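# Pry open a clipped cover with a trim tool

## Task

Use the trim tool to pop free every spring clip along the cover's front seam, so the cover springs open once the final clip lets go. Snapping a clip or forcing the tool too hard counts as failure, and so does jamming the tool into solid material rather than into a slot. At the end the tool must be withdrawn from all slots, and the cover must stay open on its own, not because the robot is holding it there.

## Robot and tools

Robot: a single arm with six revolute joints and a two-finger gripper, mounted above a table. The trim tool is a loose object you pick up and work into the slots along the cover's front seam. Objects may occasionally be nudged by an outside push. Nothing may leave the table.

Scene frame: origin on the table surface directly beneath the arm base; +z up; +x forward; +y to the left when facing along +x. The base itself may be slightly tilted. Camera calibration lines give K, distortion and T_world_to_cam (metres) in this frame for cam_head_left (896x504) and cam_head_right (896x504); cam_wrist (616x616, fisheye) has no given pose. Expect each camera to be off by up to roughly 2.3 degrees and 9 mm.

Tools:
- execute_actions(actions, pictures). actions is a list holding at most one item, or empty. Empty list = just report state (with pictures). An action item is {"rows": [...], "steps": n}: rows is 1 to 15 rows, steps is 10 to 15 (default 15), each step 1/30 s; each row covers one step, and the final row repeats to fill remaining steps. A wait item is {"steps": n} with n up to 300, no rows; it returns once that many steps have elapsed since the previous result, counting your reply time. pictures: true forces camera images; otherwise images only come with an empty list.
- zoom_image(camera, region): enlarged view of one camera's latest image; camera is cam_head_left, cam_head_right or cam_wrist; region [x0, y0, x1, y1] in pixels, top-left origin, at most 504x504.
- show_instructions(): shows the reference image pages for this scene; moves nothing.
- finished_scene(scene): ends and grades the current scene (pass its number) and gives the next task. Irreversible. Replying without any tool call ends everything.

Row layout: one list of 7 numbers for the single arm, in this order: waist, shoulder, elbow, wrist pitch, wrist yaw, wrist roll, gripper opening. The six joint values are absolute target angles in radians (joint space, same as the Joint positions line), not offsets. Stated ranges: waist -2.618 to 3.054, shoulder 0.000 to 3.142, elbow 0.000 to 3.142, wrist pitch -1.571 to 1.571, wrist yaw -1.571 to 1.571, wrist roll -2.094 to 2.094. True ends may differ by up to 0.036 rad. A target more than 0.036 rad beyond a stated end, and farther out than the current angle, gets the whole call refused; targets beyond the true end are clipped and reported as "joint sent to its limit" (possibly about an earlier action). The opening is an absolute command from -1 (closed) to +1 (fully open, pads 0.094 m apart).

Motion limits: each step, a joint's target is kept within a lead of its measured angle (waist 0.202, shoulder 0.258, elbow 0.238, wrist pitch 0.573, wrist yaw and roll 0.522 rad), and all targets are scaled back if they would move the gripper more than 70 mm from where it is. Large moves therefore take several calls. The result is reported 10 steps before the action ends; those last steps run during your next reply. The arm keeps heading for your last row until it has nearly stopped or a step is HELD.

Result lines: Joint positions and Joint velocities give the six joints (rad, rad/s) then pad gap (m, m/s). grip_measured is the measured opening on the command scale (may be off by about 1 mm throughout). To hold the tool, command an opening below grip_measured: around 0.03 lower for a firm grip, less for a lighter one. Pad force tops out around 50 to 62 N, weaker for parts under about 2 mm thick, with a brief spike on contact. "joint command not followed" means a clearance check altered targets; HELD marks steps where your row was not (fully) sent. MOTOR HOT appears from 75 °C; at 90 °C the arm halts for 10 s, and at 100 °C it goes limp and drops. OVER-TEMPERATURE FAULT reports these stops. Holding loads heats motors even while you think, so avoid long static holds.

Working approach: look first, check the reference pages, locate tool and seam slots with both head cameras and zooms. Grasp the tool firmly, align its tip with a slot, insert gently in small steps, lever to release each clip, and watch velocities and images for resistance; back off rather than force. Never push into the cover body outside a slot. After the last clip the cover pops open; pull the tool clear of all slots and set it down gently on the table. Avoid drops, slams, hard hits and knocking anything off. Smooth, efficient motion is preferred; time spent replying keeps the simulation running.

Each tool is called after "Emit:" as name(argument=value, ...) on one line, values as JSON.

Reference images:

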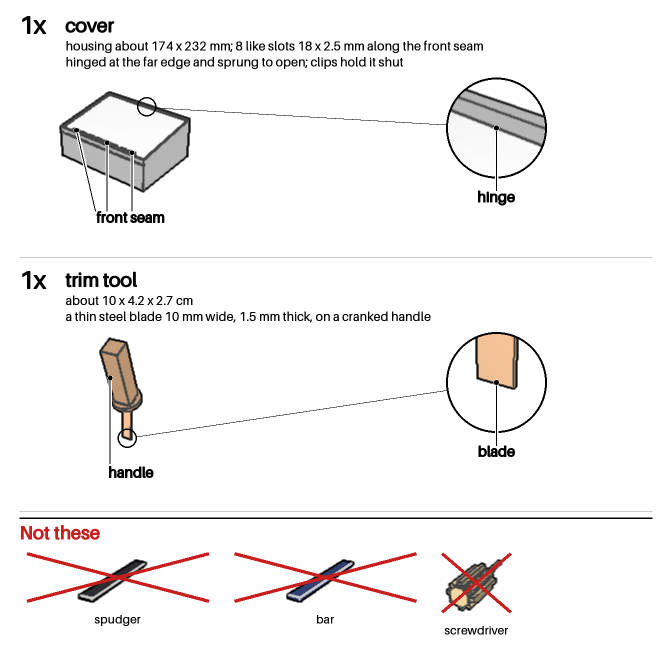

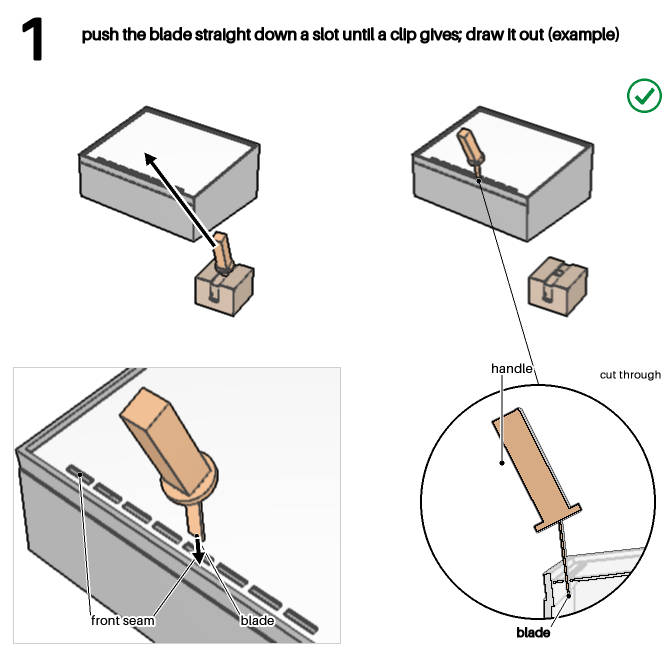

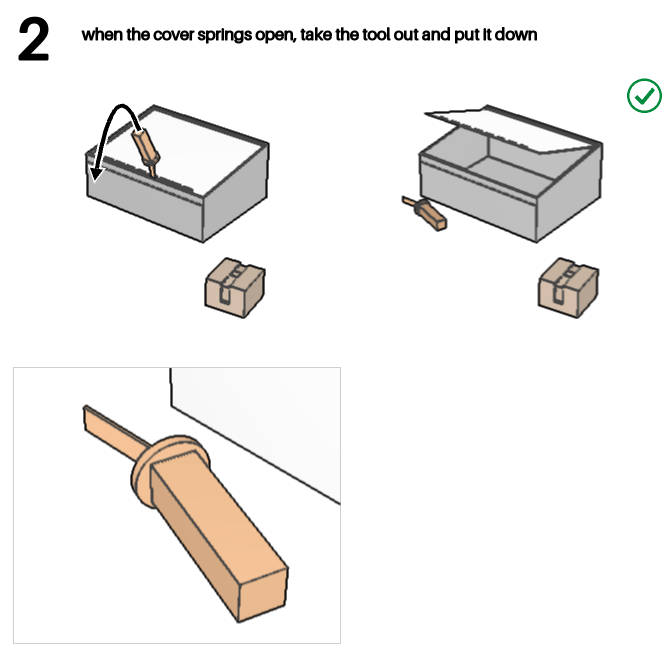

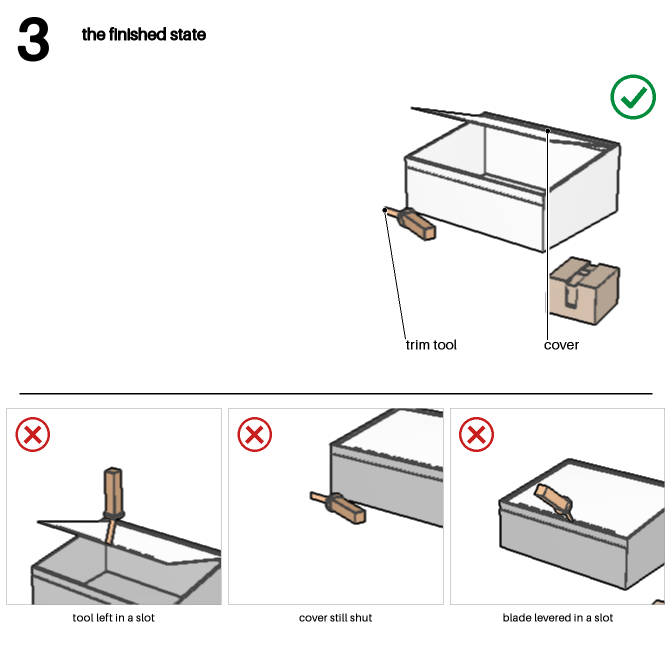

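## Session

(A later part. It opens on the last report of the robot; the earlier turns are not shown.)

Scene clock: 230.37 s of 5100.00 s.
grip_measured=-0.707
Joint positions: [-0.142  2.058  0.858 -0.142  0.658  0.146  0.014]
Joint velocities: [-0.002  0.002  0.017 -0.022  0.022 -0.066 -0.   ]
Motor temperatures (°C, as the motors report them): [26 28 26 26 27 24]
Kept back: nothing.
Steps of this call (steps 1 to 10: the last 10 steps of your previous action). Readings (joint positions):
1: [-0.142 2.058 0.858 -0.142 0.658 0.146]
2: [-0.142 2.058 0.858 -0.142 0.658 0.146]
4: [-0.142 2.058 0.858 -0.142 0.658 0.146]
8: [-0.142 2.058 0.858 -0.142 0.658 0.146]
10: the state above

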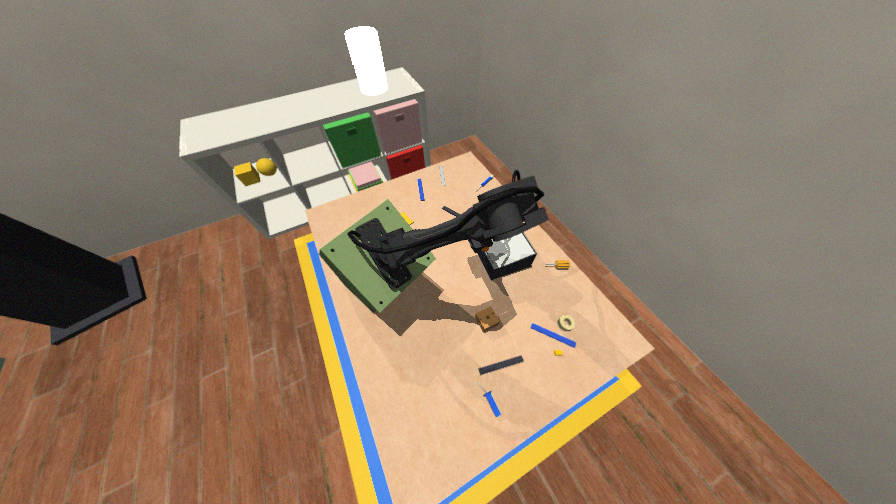

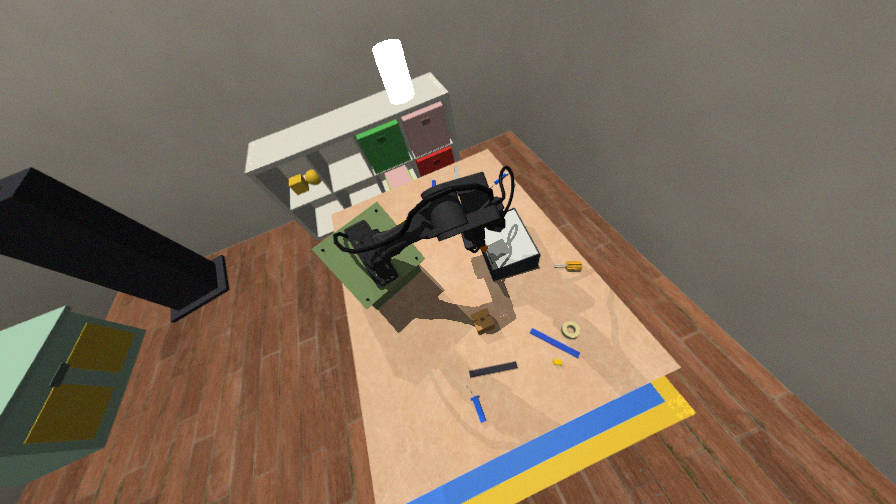

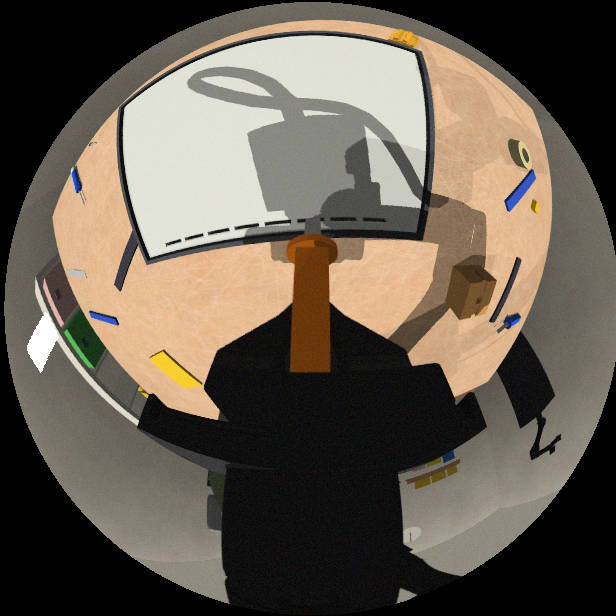

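Emit:
execute_actions(actions=[{"rows":[[-0.146,2.040,0.84,-0.162,0.650,0.155,-0.76],[-0.146,2.035,0.84,-0.168,0.650,0.155,-0.76],[-0.146,2.030,0.84,-0.174,0.650,0.155,-0.76],[-0.146,2.025,0.84,-0.180,0.650,0.155,-0.76],[-0.146,2.020,0.84,-0.186,0.650,0.155,-0.76],[-0.146,2.015,0.84,-0.192,0.650,0.155,-0.76],[-0.146,2.010,0.84,-0.198,0.650,0.155,-0.76],[-0.146,2.005,0.84,-0.204,0.650,0.155,-0.76],[-0.146,2.000,0.84,-0.210,0.650,0.155,-0.76],[-0.146,1.995,0.84,-0.216,0.650,0.155,-0.76],[-0.146,1.990,0.84,-0.222,0.650,0.155,-0.76],[-0.146,1.988,0.84,-0.226,0.650,0.155,-0.76]],"steps":15}])

Emit:
execute_actions(actions=[{"rows":[[-0.152,1.984,0.84,-0.230,0.644,0.140,-0.76],[-0.158,1.980,0.84,-0.233,0.640,0.130,-0.76],[-0.164,1.976,0.84,-0.236,0.636,0.120,-0.76],[-0.170,1.972,0.84,-0.239,0.632,0.110,-0.76],[-0.176,1.968,0.84,-0.242,0.629,0.100,-0.76],[-0.182,1.964,0.84,-0.245,0.626,0.090,-0.76],[-0.187,1.960,0.84,-0.247,0.624,0.080,-0.76],[-0.191,1.957,0.84,-0.248,0.622,0.073,-0.76],[-0.193,1.955,0.84,-0.248,0.622,0.070,-0.76]],"steps":15}])

Emit:
execute_actions(actions=[{"steps":10}], pictures=true)

Emit:
zoom_image(camera="cam_wrist", region=[275,195,350,245])

Scene clock: 234.07 s of 5100.00 s.
grip_measured=-0.707
Joint positions: [-0.142  2.041  0.858 -0.151  0.653  0.146  0.014]
Joint velocities: [-0.002 -0.071  0.007 -0.081 -0.022 -0.007 -0.   ]
Motor temperatures (°C, as the motors report them): [26 28 26 26 27 24]
Steps of this call (steps 1 to 15: the robot went on to your last target; steps 16 to 90: nothing new was sent; then 0.53 s passed at rest; steps 91 to 95: the first 5 steps of this action). Readings (joint positions):
91: [-0.142 2.055 0.858 -0.144 0.658 0.146]
92: [-0.142 2.051 0.858 -0.144 0.657 0.146]
94: [-0.142 2.043 0.858 -0.147 0.654 0.146]
95: the state above

Scene clock: 234.57 s of 5100.00 s.
grip_measured=-0.707
Joint positions: [-0.158  1.993  0.858 -0.214  0.642  0.133  0.014]
Joint velocities: [-0.168 -0.11  -0.007 -0.198 -0.037 -0.11   0.   ]
Motor temperatures (°C, as the motors report them): [26 28 26 26 27 24]
Steps of this call (steps 1 to 10: the last 10 steps of your previous action; steps 11 to 15: the first 5 steps of this action). Readings (joint positions):
11: [-0.143 2.002 0.858 -0.200 0.646 0.146]
12: [-0.144 2.001 0.858 -0.203 0.646 0.145]
14: [-0.152 1.997 0.858 -0.211 0.644 0.138]
15: the state above

Scene clock: 234.90 s of 5100.00 s.
grip_measured=-0.707
Joint positions: [-0.192  1.97   0.858 -0.23   0.634  0.086  0.014]
Joint velocities: [ 0.012  0.002 -0.002 -0.051 -0.066 -0.081 -0.001]
Motor temperatures (°C, as the motors report them): [26 28 26 26 27 24]
Kept back: nothing.
Steps of this call (steps 1 to 10: the last 10 steps of your previous action). Readings (joint positions):
1: [-0.164 1.989 0.858 -0.217 0.641 0.126]
2: [-0.171 1.985 0.858 -0.220 0.639 0.119]
4: [-0.184 1.976 0.858 -0.225 0.637 0.106]
8: [-0.192 1.970 0.858 -0.228 0.636 0.090]
10: the state above

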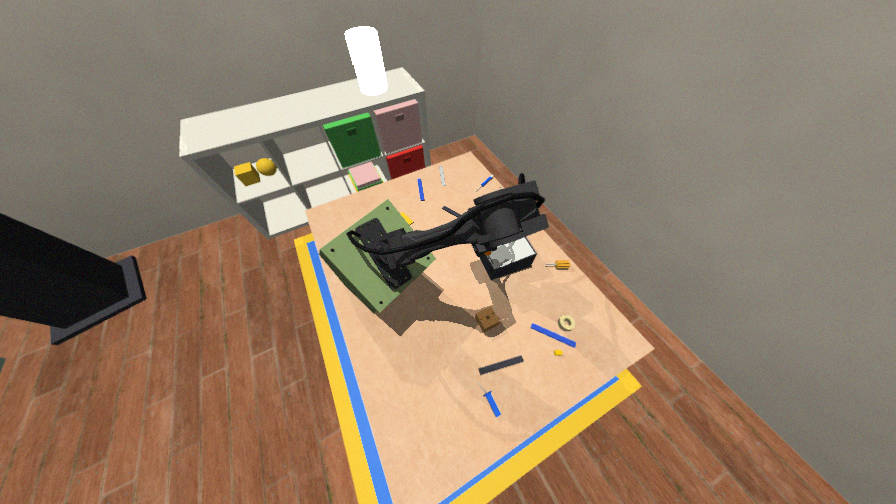

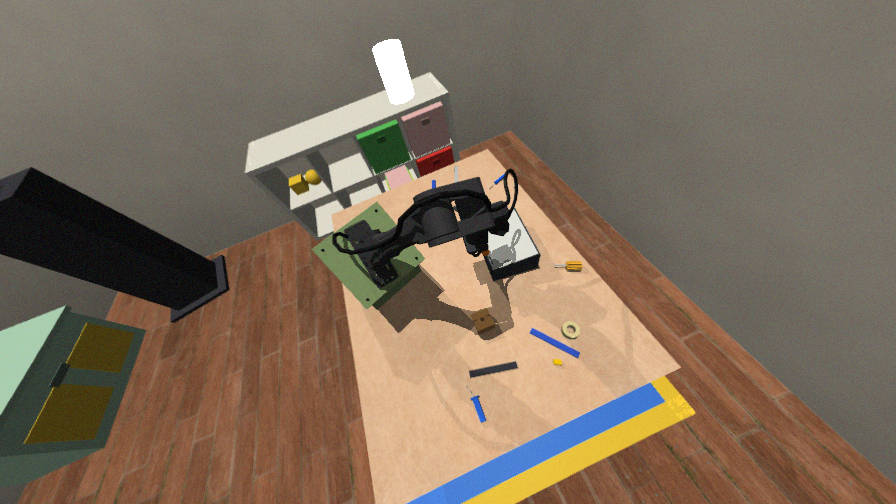

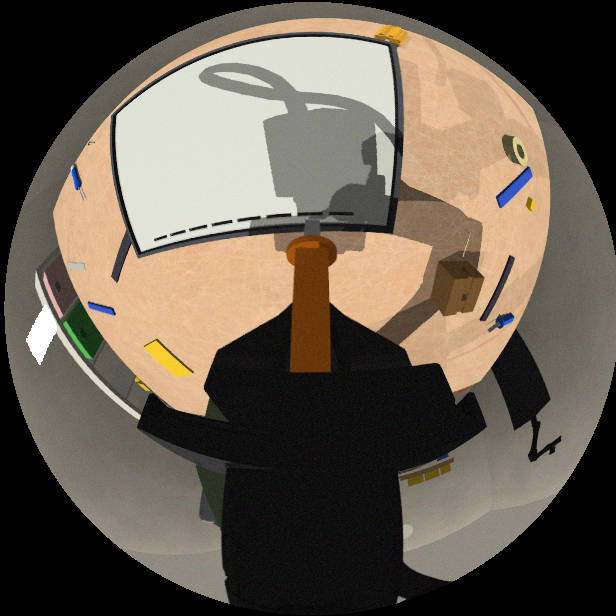

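Region (275, 195, 350, 245) of cam_wrist's 616x616 image, scaled by 6.720, with more detail than that image has.

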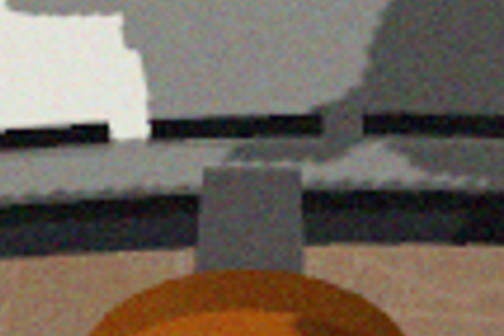

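Emit:
execute_actions(actions=[{"rows":[[-0.170,1.970,0.84,-0.222,0.645,0.100,-0.76],[-0.164,1.972,0.84,-0.219,0.648,0.108,-0.76],[-0.158,1.978,0.84,-0.215,0.651,0.116,-0.76],[-0.152,1.984,0.84,-0.211,0.654,0.124,-0.76],[-0.146,1.990,0.84,-0.207,0.657,0.132,-0.76],[-0.140,1.997,0.84,-0.202,0.659,0.140,-0.76],[-0.134,2.004,0.84,-0.197,0.660,0.148,-0.76],[-0.130,2.011,0.84,-0.192,0.660,0.154,-0.76],[-0.128,2.018,0.84,-0.187,0.660,0.156,-0.76],[-0.127,2.024,0.84,-0.182,0.660,0.156,-0.76],[-0.127,2.028,0.84,-0.178,0.660,0.156,-0.76],[-0.127,2.030,0.84,-0.175,0.660,0.156,-0.76]],"steps":15}])

Emit:
execute_actions(actions=[{"steps":12}], pictures=true)

Emit:
zoom_image(camera="cam_wrist", region=[275,195,350,245])

Scene clock: 238.20 s of 5100.00 s.
grip_measured=-0.707
Joint positions: [-0.179  1.97   0.858 -0.231  0.639  0.099  0.014]
Joint velocities: [ 0.173 -0.012 -0.002  0.066  0.007  0.066 -0.   ]
Motor temperatures (°C, as the motors report them): [26 29 26 26 27 24]
Steps of this call (steps 1 to 30: the robot went on to your last target; steps 31 to 90: nothing new was sent; then 0.13 s passed at rest; steps 91 to 95: the first 5 steps of this action). Readings (joint positions):
91: [-0.192 1.970 0.858 -0.233 0.632 0.081]
92: [-0.191 1.970 0.858 -0.233 0.633 0.085]
94: [-0.184 1.970 0.858 -0.232 0.637 0.094]
95: the state above

Scene clock: 238.60 s of 5100.00 s.
grip_measured=-0.707
Joint positions: [-0.143  2.017  0.858 -0.198  0.647  0.143  0.014]
Joint velocities: [ 0.002 -0.012  0.022  0.066 -0.081 -0.037  0.   ]
Motor temperatures (°C, as the motors report them): [26 29 26 26 27 24]
Kept back: nothing.
Steps of this call (steps 1 to 10: the last 10 steps of your previous action; steps 11 to 12: the robot went on to your last target). Readings (joint positions):
1: [-0.173 1.971 0.858 -0.228 0.642 0.105]
2: [-0.166 1.974 0.858 -0.224 0.643 0.112]
4: [-0.152 1.985 0.858 -0.215 0.646 0.124]
8: [-0.143 2.012 0.858 -0.202 0.646 0.137]
12: the state above

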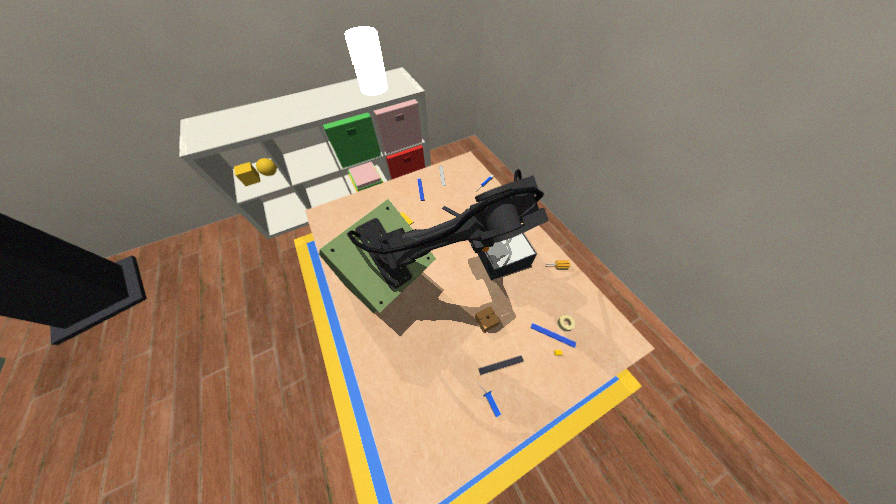

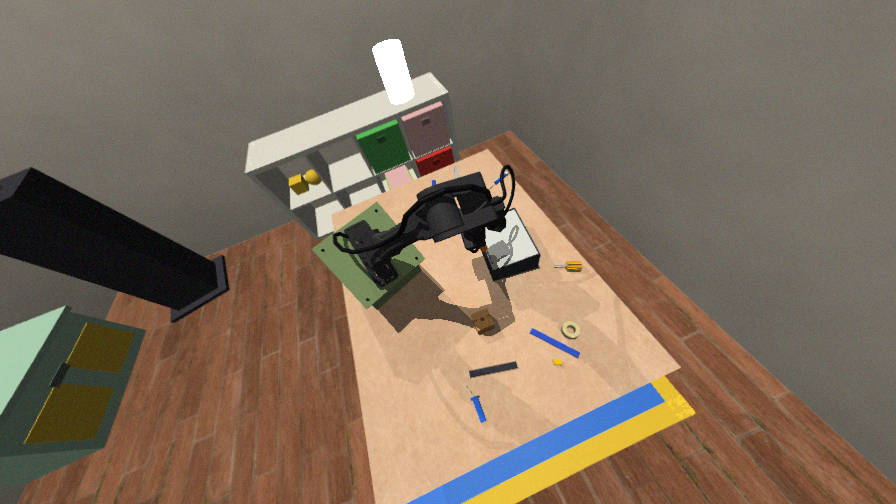

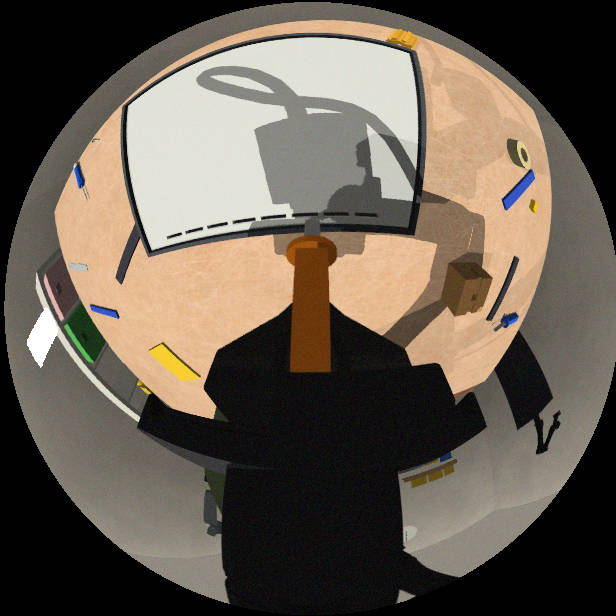

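Region (275, 195, 350, 245) of cam_wrist's 616x616 image, scaled by 6.720, with more detail than that image has.

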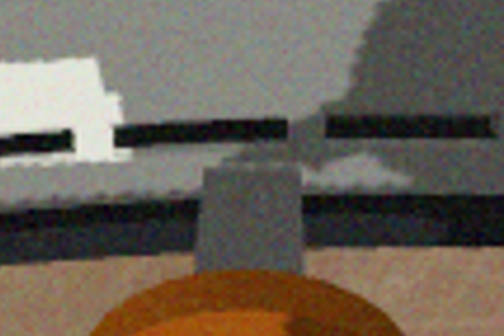

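Emit:
execute_actions(actions=[{"rows":[[-0.127,1.998,0.84,-0.182,0.660,0.156,-0.76],[-0.120,1.992,0.84,-0.182,0.660,0.156,-0.76],[-0.112,1.990,0.84,-0.182,0.660,0.156,-0.76],[-0.112,1.990,0.84,-0.184,0.660,0.156,-0.76],[-0.118,1.990,0.84,-0.186,0.660,0.156,-0.76],[-0.124,1.990,0.84,-0.186,0.660,0.156,-0.76]],"steps":13}])

Emit:
execute_actions(actions=[{"steps":12}], pictures=true)

Emit:
zoom_image(camera="cam_wrist", region=[275,195,350,245])

Scene clock: 239.40 s of 5100.00 s.
grip_measured=-0.707
Joint positions: [-0.141  2.014  0.858 -0.197  0.648  0.146  0.014]
Joint velocities: [ 0.042 -0.061 -0.012  0.037  0.022  0.022 -0.   ]
Motor temperatures (°C, as the motors report them): [26 29 26 26 27 24]
Steps of this call (steps 1 to 21: the robot went on to your last target; steps 22 to 24: the first 3 steps of this action). Readings (joint positions):
22: [-0.143 2.017 0.858 -0.197 0.648 0.146]
23: [-0.142 2.016 0.858 -0.197 0.648 0.146]
24: the state above

Scene clock: 239.80 s of 5100.00 s.
grip_measured=-0.707
Joint positions: [-0.136  2.005  0.858 -0.197  0.65   0.146  0.014]
Joint velocities: [-0.002  0.012  0.017 -0.037  0.037  0.037 -0.   ]
Motor temperatures (°C, as the motors report them): [26 29 26 26 27 24]
Kept back: nothing.
Steps of this call (steps 1 to 10: the last 10 steps of your previous action; steps 11 to 12: the robot went on to your last target). Readings (joint positions):
1: [-0.138 2.012 0.858 -0.197 0.648 0.146]
2: [-0.136 2.009 0.858 -0.197 0.648 0.146]
4: [-0.136 2.006 0.858 -0.197 0.649 0.146]
8: [-0.136 2.005 0.858 -0.197 0.649 0.146]
12: the state above

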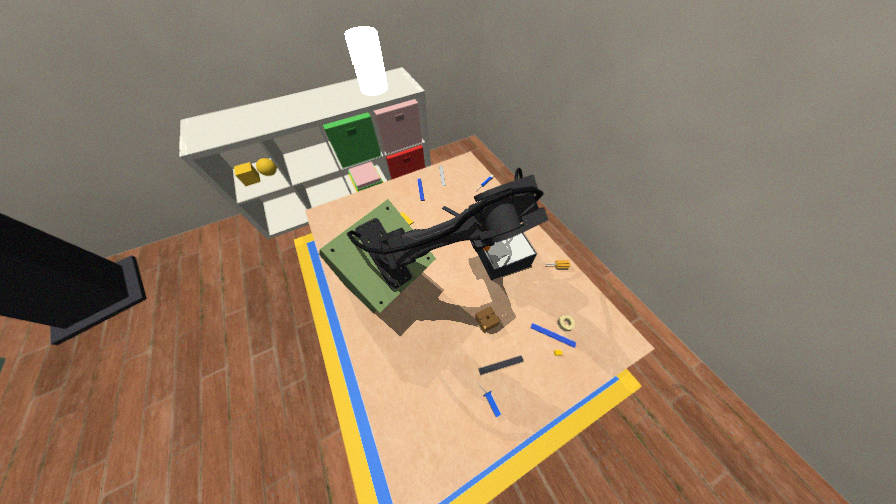

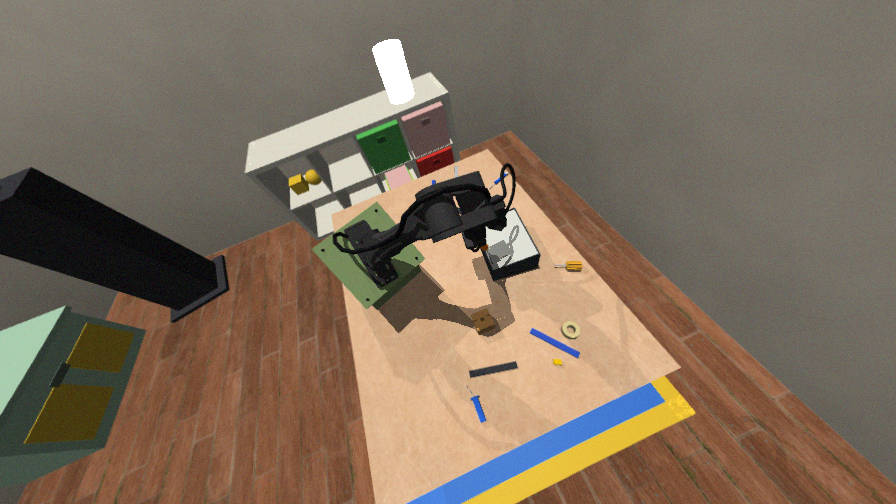

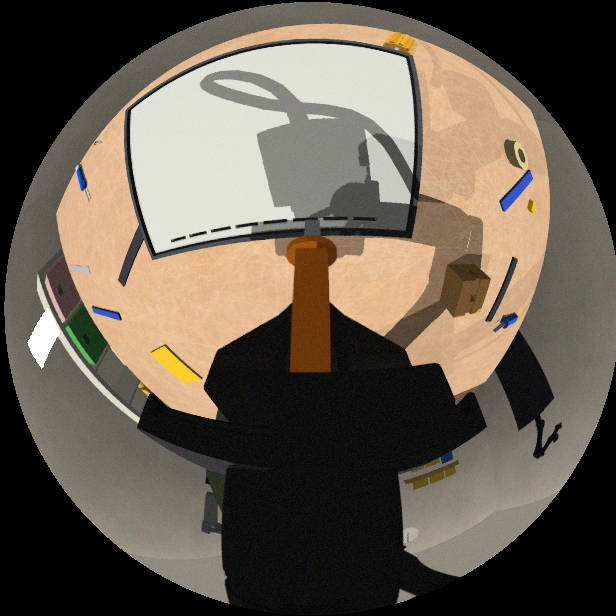

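Region (275, 195, 350, 245) of cam_wrist's 616x616 image, scaled by 6.720, with more detail than that image has.

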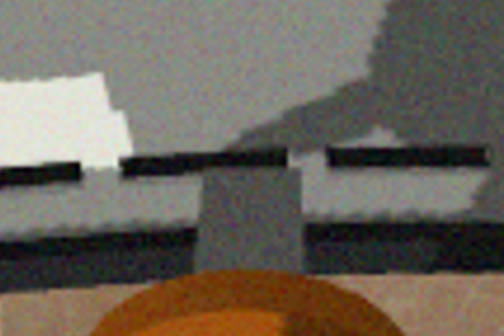

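Emit:
execute_actions(actions=[{"rows":[[-0.130,2.030,0.84,-0.178,0.660,0.156,-0.76],[-0.130,2.032,0.84,-0.177,0.660,0.156,-0.76],[-0.130,2.030,0.84,-0.176,0.660,0.156,-0.76],[-0.130,2.031,0.84,-0.174,0.660,0.156,-0.76],[-0.130,2.032,0.84,-0.172,0.660,0.156,-0.76],[-0.130,2.033,0.84,-0.170,0.660,0.156,-0.76],[-0.130,2.034,0.84,-0.168,0.660,0.156,-0.76],[-0.130,2.034,0.84,-0.166,0.660,0.156,-0.76],[-0.130,2.034,0.84,-0.165,0.660,0.156,-0.76]],"steps":14}])

Emit:
execute_actions(actions=[{"steps":12}], pictures=true)

Emit:
zoom_image(camera="cam_wrist", region=[275,195,350,245])

Scene clock: 240.90 s of 5100.00 s.
grip_measured=-0.707
Joint positions: [-0.136  2.01   0.858 -0.192  0.65   0.147  0.014]
Joint velocities: [ 0.002  0.066 -0.002  0.007  0.022 -0.022  0.001]
Motor temperatures (°C, as the motors report them): [26 29 26 26 27 24]
Steps of this call (steps 1 to 15: the robot went on to your last target; steps 16 to 29: nothing new was sent; steps 30 to 33: the first 4 steps of this action). Readings (joint positions):
30: [-0.136 2.005 0.858 -0.196 0.650 0.146]
31: [-0.136 2.007 0.858 -0.195 0.650 0.147]
33: the state above

Scene clock: 241.30 s of 5100.00 s.
grip_measured=-0.707
Joint positions: [-0.136  2.018  0.858 -0.181  0.65   0.147  0.014]
Joint velocities: [ 0.002  0.017 -0.007 -0.007 -0.007 -0.037 -0.001]
Motor temperatures (°C, as the motors report them): [26 29 26 26 27 24]
Kept back: nothing.
Steps of this call (steps 1 to 10: the last 10 steps of your previous action; steps 11 to 12: the robot went on to your last target). Readings (joint positions):
1: [-0.136 2.012 0.858 -0.192 0.650 0.147]
2: [-0.136 2.014 0.858 -0.191 0.650 0.147]
4: [-0.136 2.017 0.858 -0.188 0.650 0.147]
8: [-0.136 2.018 0.858 -0.183 0.650 0.147]
12: the state above

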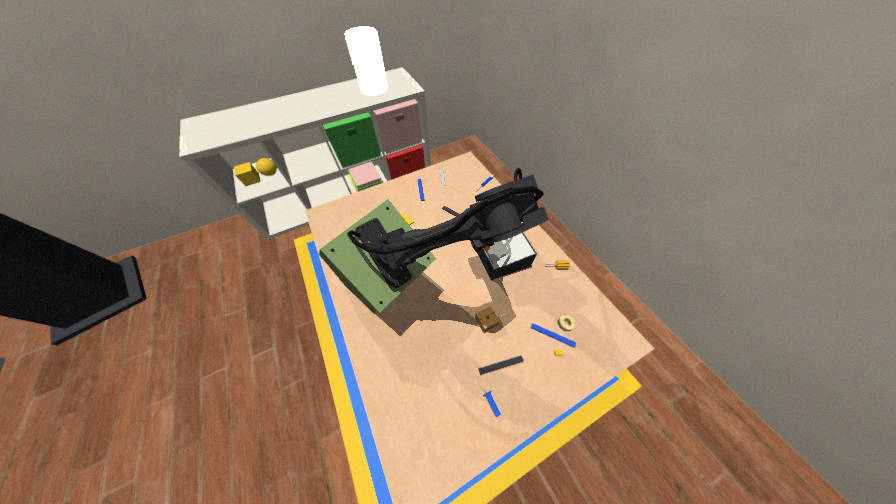

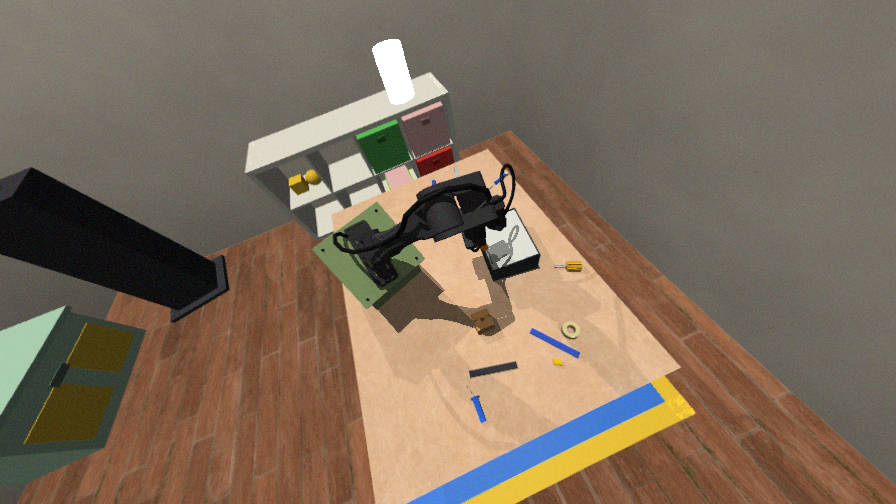

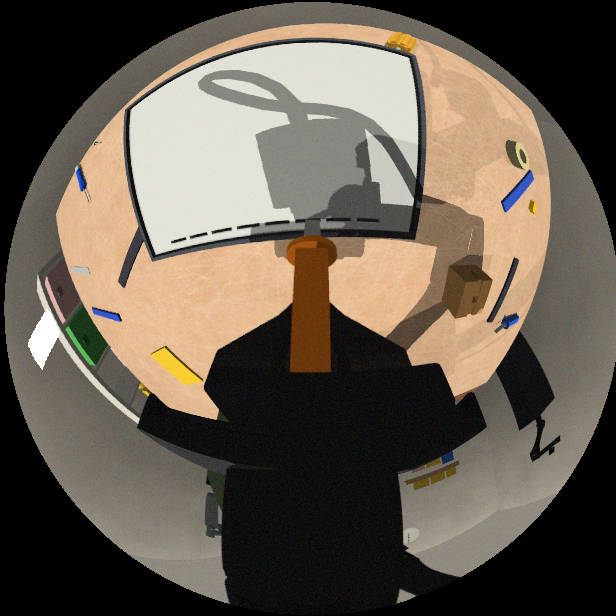

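Region (275, 195, 350, 245) of cam_wrist's 616x616 image, scaled by 6.720, with more detail than that image has.

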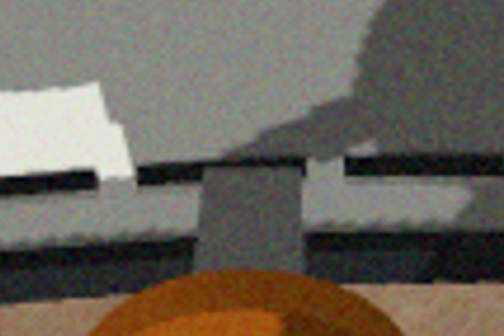

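Emit:
execute_actions(actions=[{"rows":[[-0.130,2.043,0.84,-0.164,0.657,0.156,-0.76],[-0.130,2.044,0.84,-0.163,0.657,0.156,-0.76],[-0.130,2.042,0.84,-0.162,0.657,0.156,-0.76],[-0.130,2.043,0.84,-0.160,0.657,0.156,-0.76],[-0.130,2.044,0.84,-0.159,0.657,0.156,-0.76],[-0.130,2.045,0.84,-0.158,0.657,0.156,-0.76],[-0.130,2.046,0.84,-0.157,0.657,0.156,-0.76],[-0.132,2.048,0.84,-0.155,0.657,0.156,-0.76],[-0.134,2.050,0.84,-0.153,0.657,0.156,-0.76],[-0.136,2.052,0.84,-0.151,0.657,0.156,-0.76],[-0.137,2.054,0.84,-0.149,0.657,0.156,-0.76],[-0.137,2.055,0.84,-0.147,0.657,0.156,-0.76]],"steps":15}])

Emit:
execute_actions(actions=[{"steps":12}], pictures=true)

Emit:
zoom_image(camera="cam_wrist", region=[275,195,350,245])

Scene clock: 242.13 s of 5100.00 s.
grip_measured=-0.707
Joint positions: [-0.136  2.025  0.858 -0.176  0.65   0.147  0.014]
Joint velocities: [ 0.002  0.061 -0.007 -0.037 -0.022  0.007  0.001]
Motor temperatures (°C, as the motors report them): [26 29 26 26 27 24]
Steps of this call (steps 1 to 20: the robot went on to your last target; steps 21 to 25: the first 5 steps of this action). Readings (joint positions):
21: [-0.136 2.018 0.858 -0.179 0.650 0.147]
22: [-0.136 2.019 0.858 -0.179 0.650 0.147]
24: [-0.136 2.022 0.858 -0.177 0.650 0.147]
25: the state above

Scene clock: 242.53 s of 5100.00 s.
grip_measured=-0.707
Joint positions: [-0.136  2.037  0.858 -0.159  0.65   0.147  0.014]
Joint velocities: [-0.002  0.007 -0.007  0.007 -0.037 -0.007  0.001]
Motor temperatures (°C, as the motors report them): [26 29 26 26 27 24]
Kept back: nothing.
Steps of this call (steps 1 to 10: the last 10 steps of your previous action; steps 11 to 12: the robot went on to your last target). Readings (joint positions):
1: [-0.136 2.026 0.858 -0.176 0.650 0.147]
2: [-0.136 2.027 0.858 -0.174 0.650 0.147]
4: [-0.136 2.029 0.858 -0.170 0.650 0.147]
8: [-0.136 2.035 0.858 -0.163 0.650 0.147]
12: the state above

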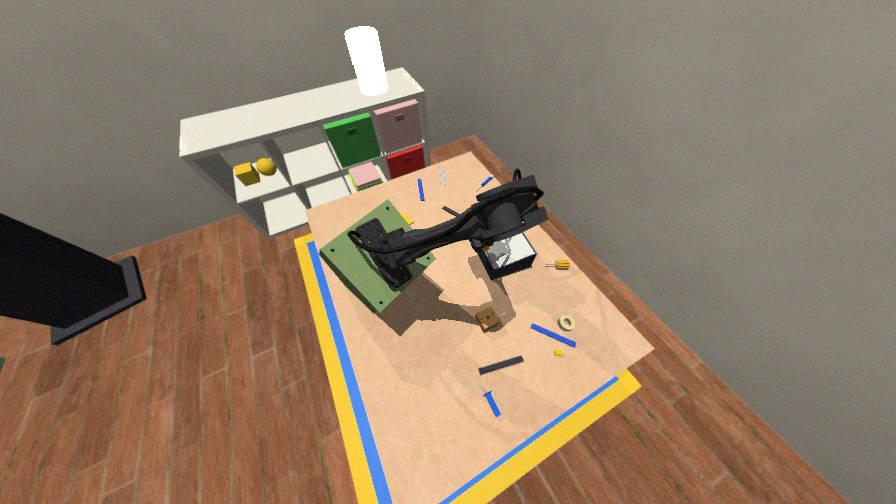

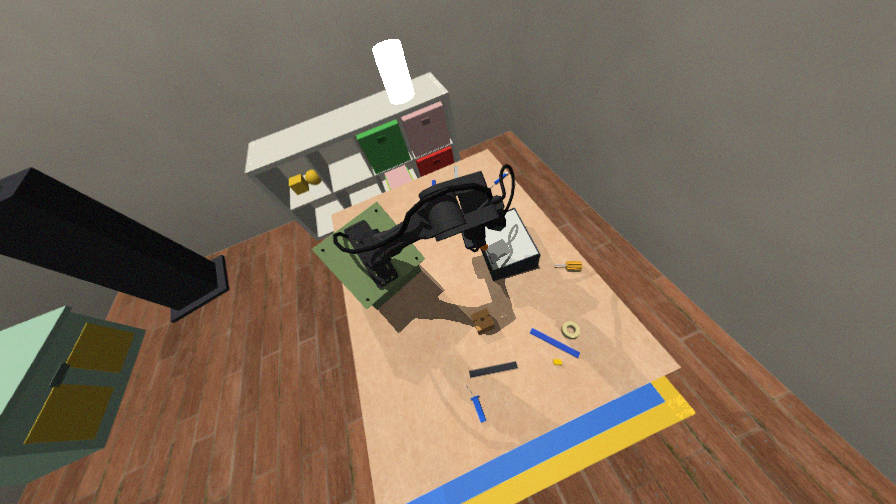

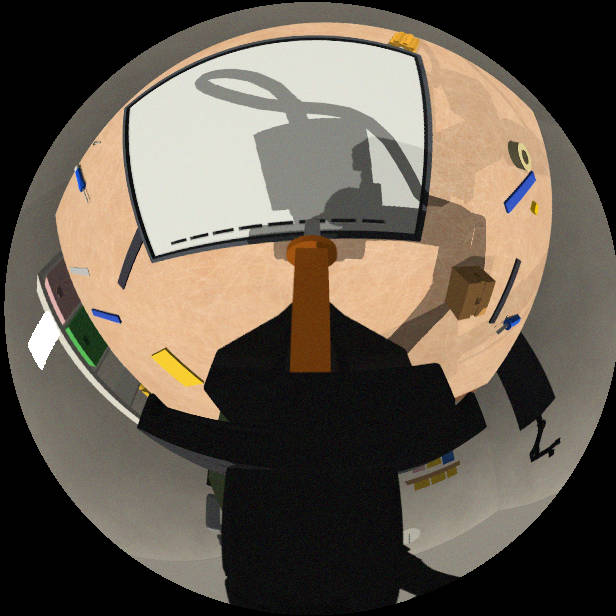

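Region (275, 195, 350, 245) of cam_wrist's 616x616 image, scaled by 6.720, with more detail than that image has.

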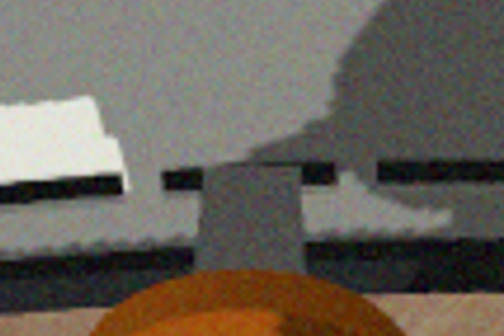

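Emit:
execute_actions(actions=[{"rows":[[-0.146,2.063,0.84,-0.143,0.650,0.156,-0.76],[-0.150,2.064,0.84,-0.141,0.650,0.156,-0.76],[-0.146,2.065,0.84,-0.139,0.650,0.156,-0.76],[-0.146,2.067,0.84,-0.137,0.650,0.156,-0.76],[-0.146,2.069,0.84,-0.135,0.650,0.156,-0.76],[-0.146,2.071,0.84,-0.133,0.650,0.156,-0.76],[-0.146,2.073,0.84,-0.131,0.650,0.156,-0.76],[-0.146,2.075,0.84,-0.129,0.650,0.156,-0.76],[-0.146,2.077,0.84,-0.128,0.650,0.156,-0.76],[-0.146,2.079,0.84,-0.127,0.650,0.156,-0.76],[-0.146,2.081,0.84,-0.126,0.650,0.156,-0.76],[-0.146,2.083,0.84,-0.125,0.650,0.156,-0.76],[-0.146,2.085,0.84,-0.124,0.650,0.156,-0.76],[-0.146,2.087,0.84,-0.123,0.650,0.156,-0.76],[-0.146,2.089,0.84,-0.122,0.650,0.156,-0.76]],"steps":15}])

Emit:
execute_actions(actions=[{"rows":[[-0.146,2.091,0.84,-0.121,0.648,0.156,-0.76],[-0.146,2.093,0.84,-0.120,0.648,0.156,-0.76],[-0.146,2.095,0.84,-0.120,0.648,0.156,-0.76],[-0.146,2.097,0.84,-0.119,0.647,0.156,-0.76],[-0.146,2.099,0.84,-0.119,0.647,0.156,-0.76],[-0.146,2.101,0.84,-0.118,0.647,0.156,-0.76],[-0.146,2.103,0.84,-0.118,0.646,0.156,-0.76],[-0.146,2.105,0.84,-0.117,0.646,0.156,-0.76]],"steps":12}])

Emit:
execute_actions(actions=[{"steps":12}], pictures=true)

Emit:
zoom_image(camera="cam_wrist", region=[275,195,350,245])

Scene clock: 244.20 s of 5100.00 s.
grip_measured=-0.707
Joint positions: [-0.139  2.045  0.858 -0.15   0.65   0.147  0.014]
Joint velocities: [-0.017  0.042  0.002 -0.007 -0.037 -0.066 -0.001]
Motor temperatures (°C, as the motors report them): [26 29 26 26 27 24]
Steps of this call (steps 1 to 30: the robot went on to your last target; steps 31 to 45: nothing new was sent; steps 46 to 50: the first 5 steps of this action). Readings (joint positions):
46: [-0.136 2.037 0.858 -0.158 0.650 0.147]
47: [-0.136 2.038 0.858 -0.157 0.650 0.147]
49: [-0.139 2.043 0.858 -0.152 0.650 0.147]
50: the state above

Scene clock: 244.60 s of 5100.00 s.
grip_measured=-0.707
Joint positions: [-0.139  2.055  0.858 -0.142  0.654  0.147  0.014]
Joint velocities: [-0.012  0.007  0.002 -0.022 -0.11   0.007 -0.   ]
Motor temperatures (°C, as the motors report them): [26 29 26 26 27 24]
Steps of this call (steps 1 to 10: the last 10 steps of your previous action; steps 11 to 12: the first 2 steps of this action). Readings (joint positions):
11: [-0.139 2.054 0.858 -0.143 0.653 0.147]
12: the state above

Scene clock: 245.00 s of 5100.00 s.
grip_measured=-0.707
Joint positions: [-0.139  2.06   0.858 -0.141  0.656  0.148  0.014]
Joint velocities: [-0.022 -0.022 -0.002  0.022 -0.051  0.022 -0.   ]
Motor temperatures (°C, as the motors report them): [26 29 26 26 27 24]
Kept back: nothing.
Steps of this call (steps 1 to 10: the last 10 steps of your previous action; steps 11 to 12: the robot went on to your last target). Readings (joint positions):
1: [-0.139 2.056 0.858 -0.142 0.654 0.147]
2: [-0.139 2.057 0.858 -0.142 0.655 0.147]
4: [-0.139 2.058 0.858 -0.141 0.655 0.147]
8: [-0.139 2.060 0.858 -0.141 0.656 0.148]
12: the state above

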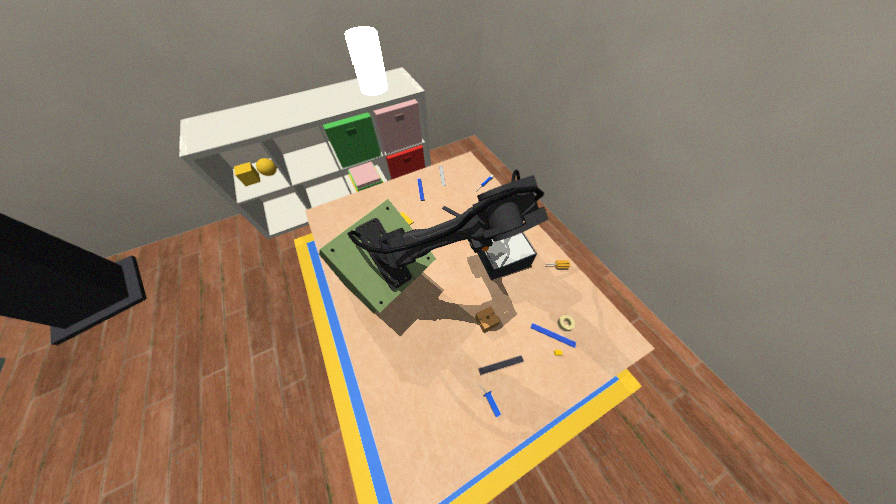

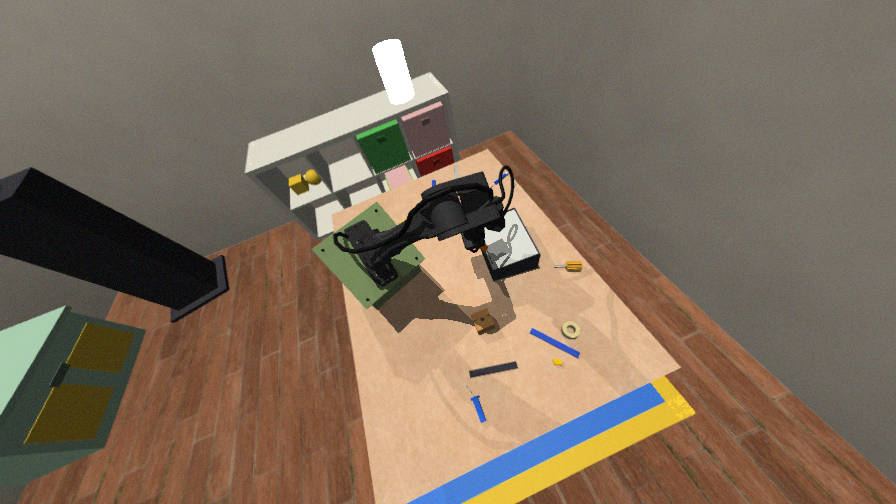

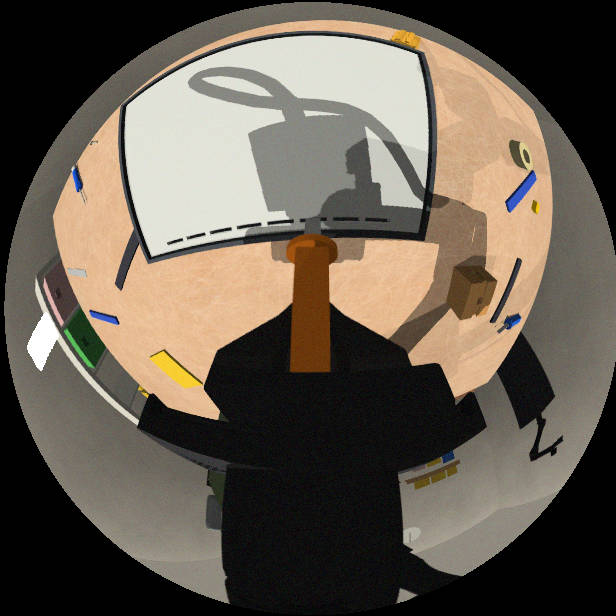

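Region (275, 195, 350, 245) of cam_wrist's 616x616 image, scaled by 6.720, with more detail than that image has.

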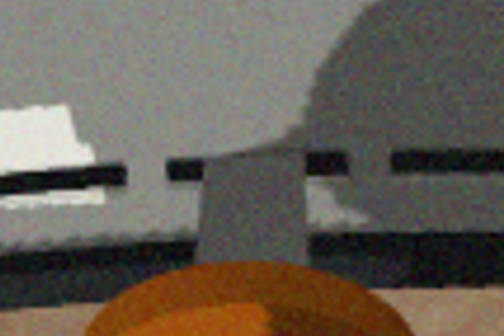

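Emit:
execute_actions(actions=[{"rows":[[-0.148,2.106,0.84,-0.117,0.642,0.156,-0.76],[-0.148,2.108,0.84,-0.117,0.640,0.156,-0.76],[-0.148,2.110,0.84,-0.116,0.638,0.156,-0.76],[-0.148,2.112,0.84,-0.116,0.636,0.156,-0.76],[-0.148,2.114,0.84,-0.115,0.634,0.156,-0.76],[-0.148,2.116,0.84,-0.115,0.632,0.156,-0.76],[-0.148,2.118,0.84,-0.114,0.630,0.156,-0.76],[-0.148,2.120,0.84,-0.114,0.630,0.156,-0.76]],"steps":13}])

Emit:
execute_actions(actions=[{"steps":12}], pictures=true)

Emit:
zoom_image(camera="cam_wrist", region=[275,195,350,245])

Scene clock: 247.90 s of 5100.00 s.
grip_measured=-0.707
Joint positions: [-0.139  2.06   0.858 -0.141  0.656  0.148  0.014]
Joint velocities: [ 0.012 -0.002 -0.012  0.022  0.007 -0.081 -0.   ]
Motor temperatures (°C, as the motors report them): [26 28 26 26 27 24]
Steps of this call (steps 1 to 15: the robot went on to your last target; steps 16 to 84: nothing new was sent; steps 85 to 87: the first 3 steps of this action). Readings (joint positions):
85: [-0.139 2.060 0.858 -0.141 0.656 0.148]
86: [-0.139 2.060 0.858 -0.141 0.656 0.148]
87: the state above

Scene clock: 248.30 s of 5100.00 s.
grip_measured=-0.707
Joint positions: [-0.139  2.083  0.858 -0.115  0.66   0.149  0.014]
Joint velocities: [-0.002 -0.002 -0.017  0.051 -0.022 -0.081 -0.001]
Motor temperatures (°C, as the motors report them): [26 28 26 26 27 24]
Kept back: nothing.
Steps of this call (steps 1 to 10: the last 10 steps of your previous action; steps 11 to 12: the robot went on to your last target). Readings (joint positions):
1: [-0.139 2.060 0.858 -0.141 0.656 0.148]
2: [-0.139 2.060 0.858 -0.141 0.656 0.148]
4: [-0.139 2.064 0.858 -0.138 0.656 0.148]
8: [-0.139 2.083 0.858 -0.115 0.660 0.149]
12: the state above

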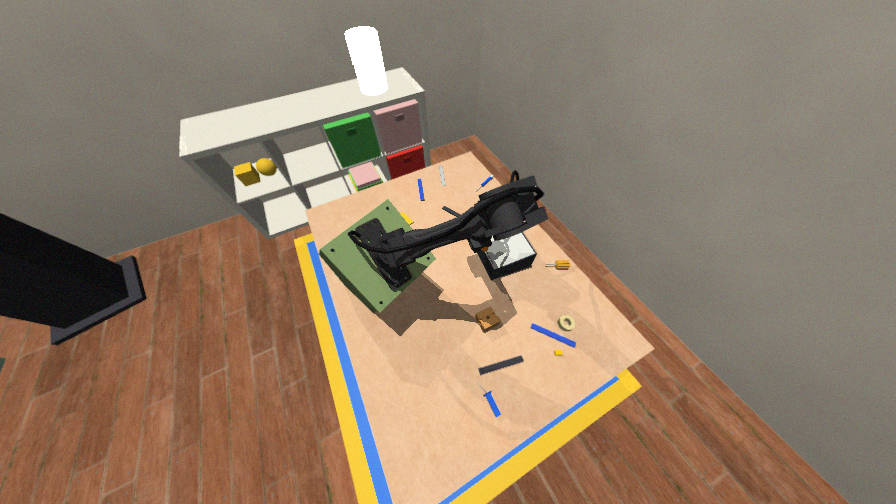

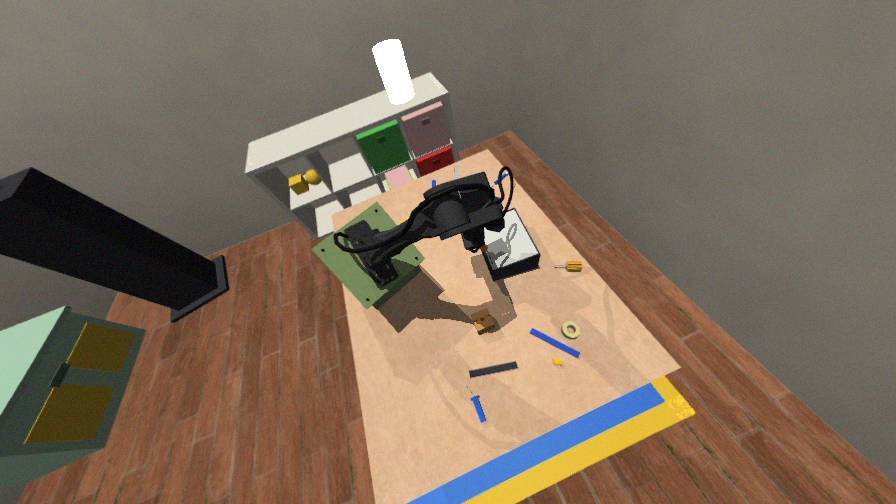

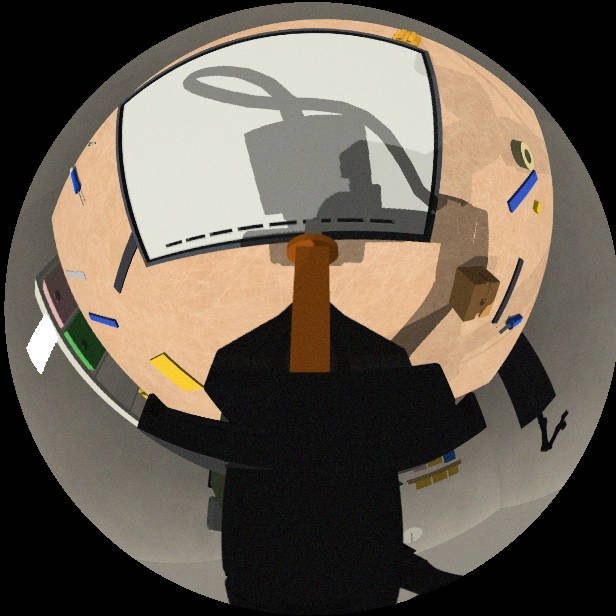

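Region (275, 195, 350, 245) of cam_wrist's 616x616 image, scaled by 6.720, with more detail than that image has.

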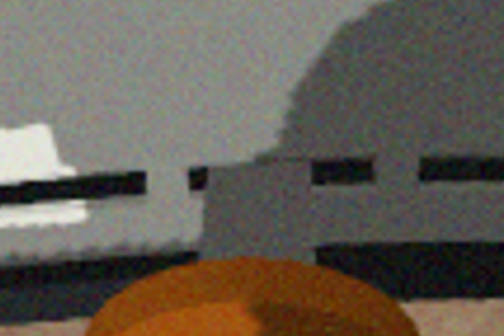

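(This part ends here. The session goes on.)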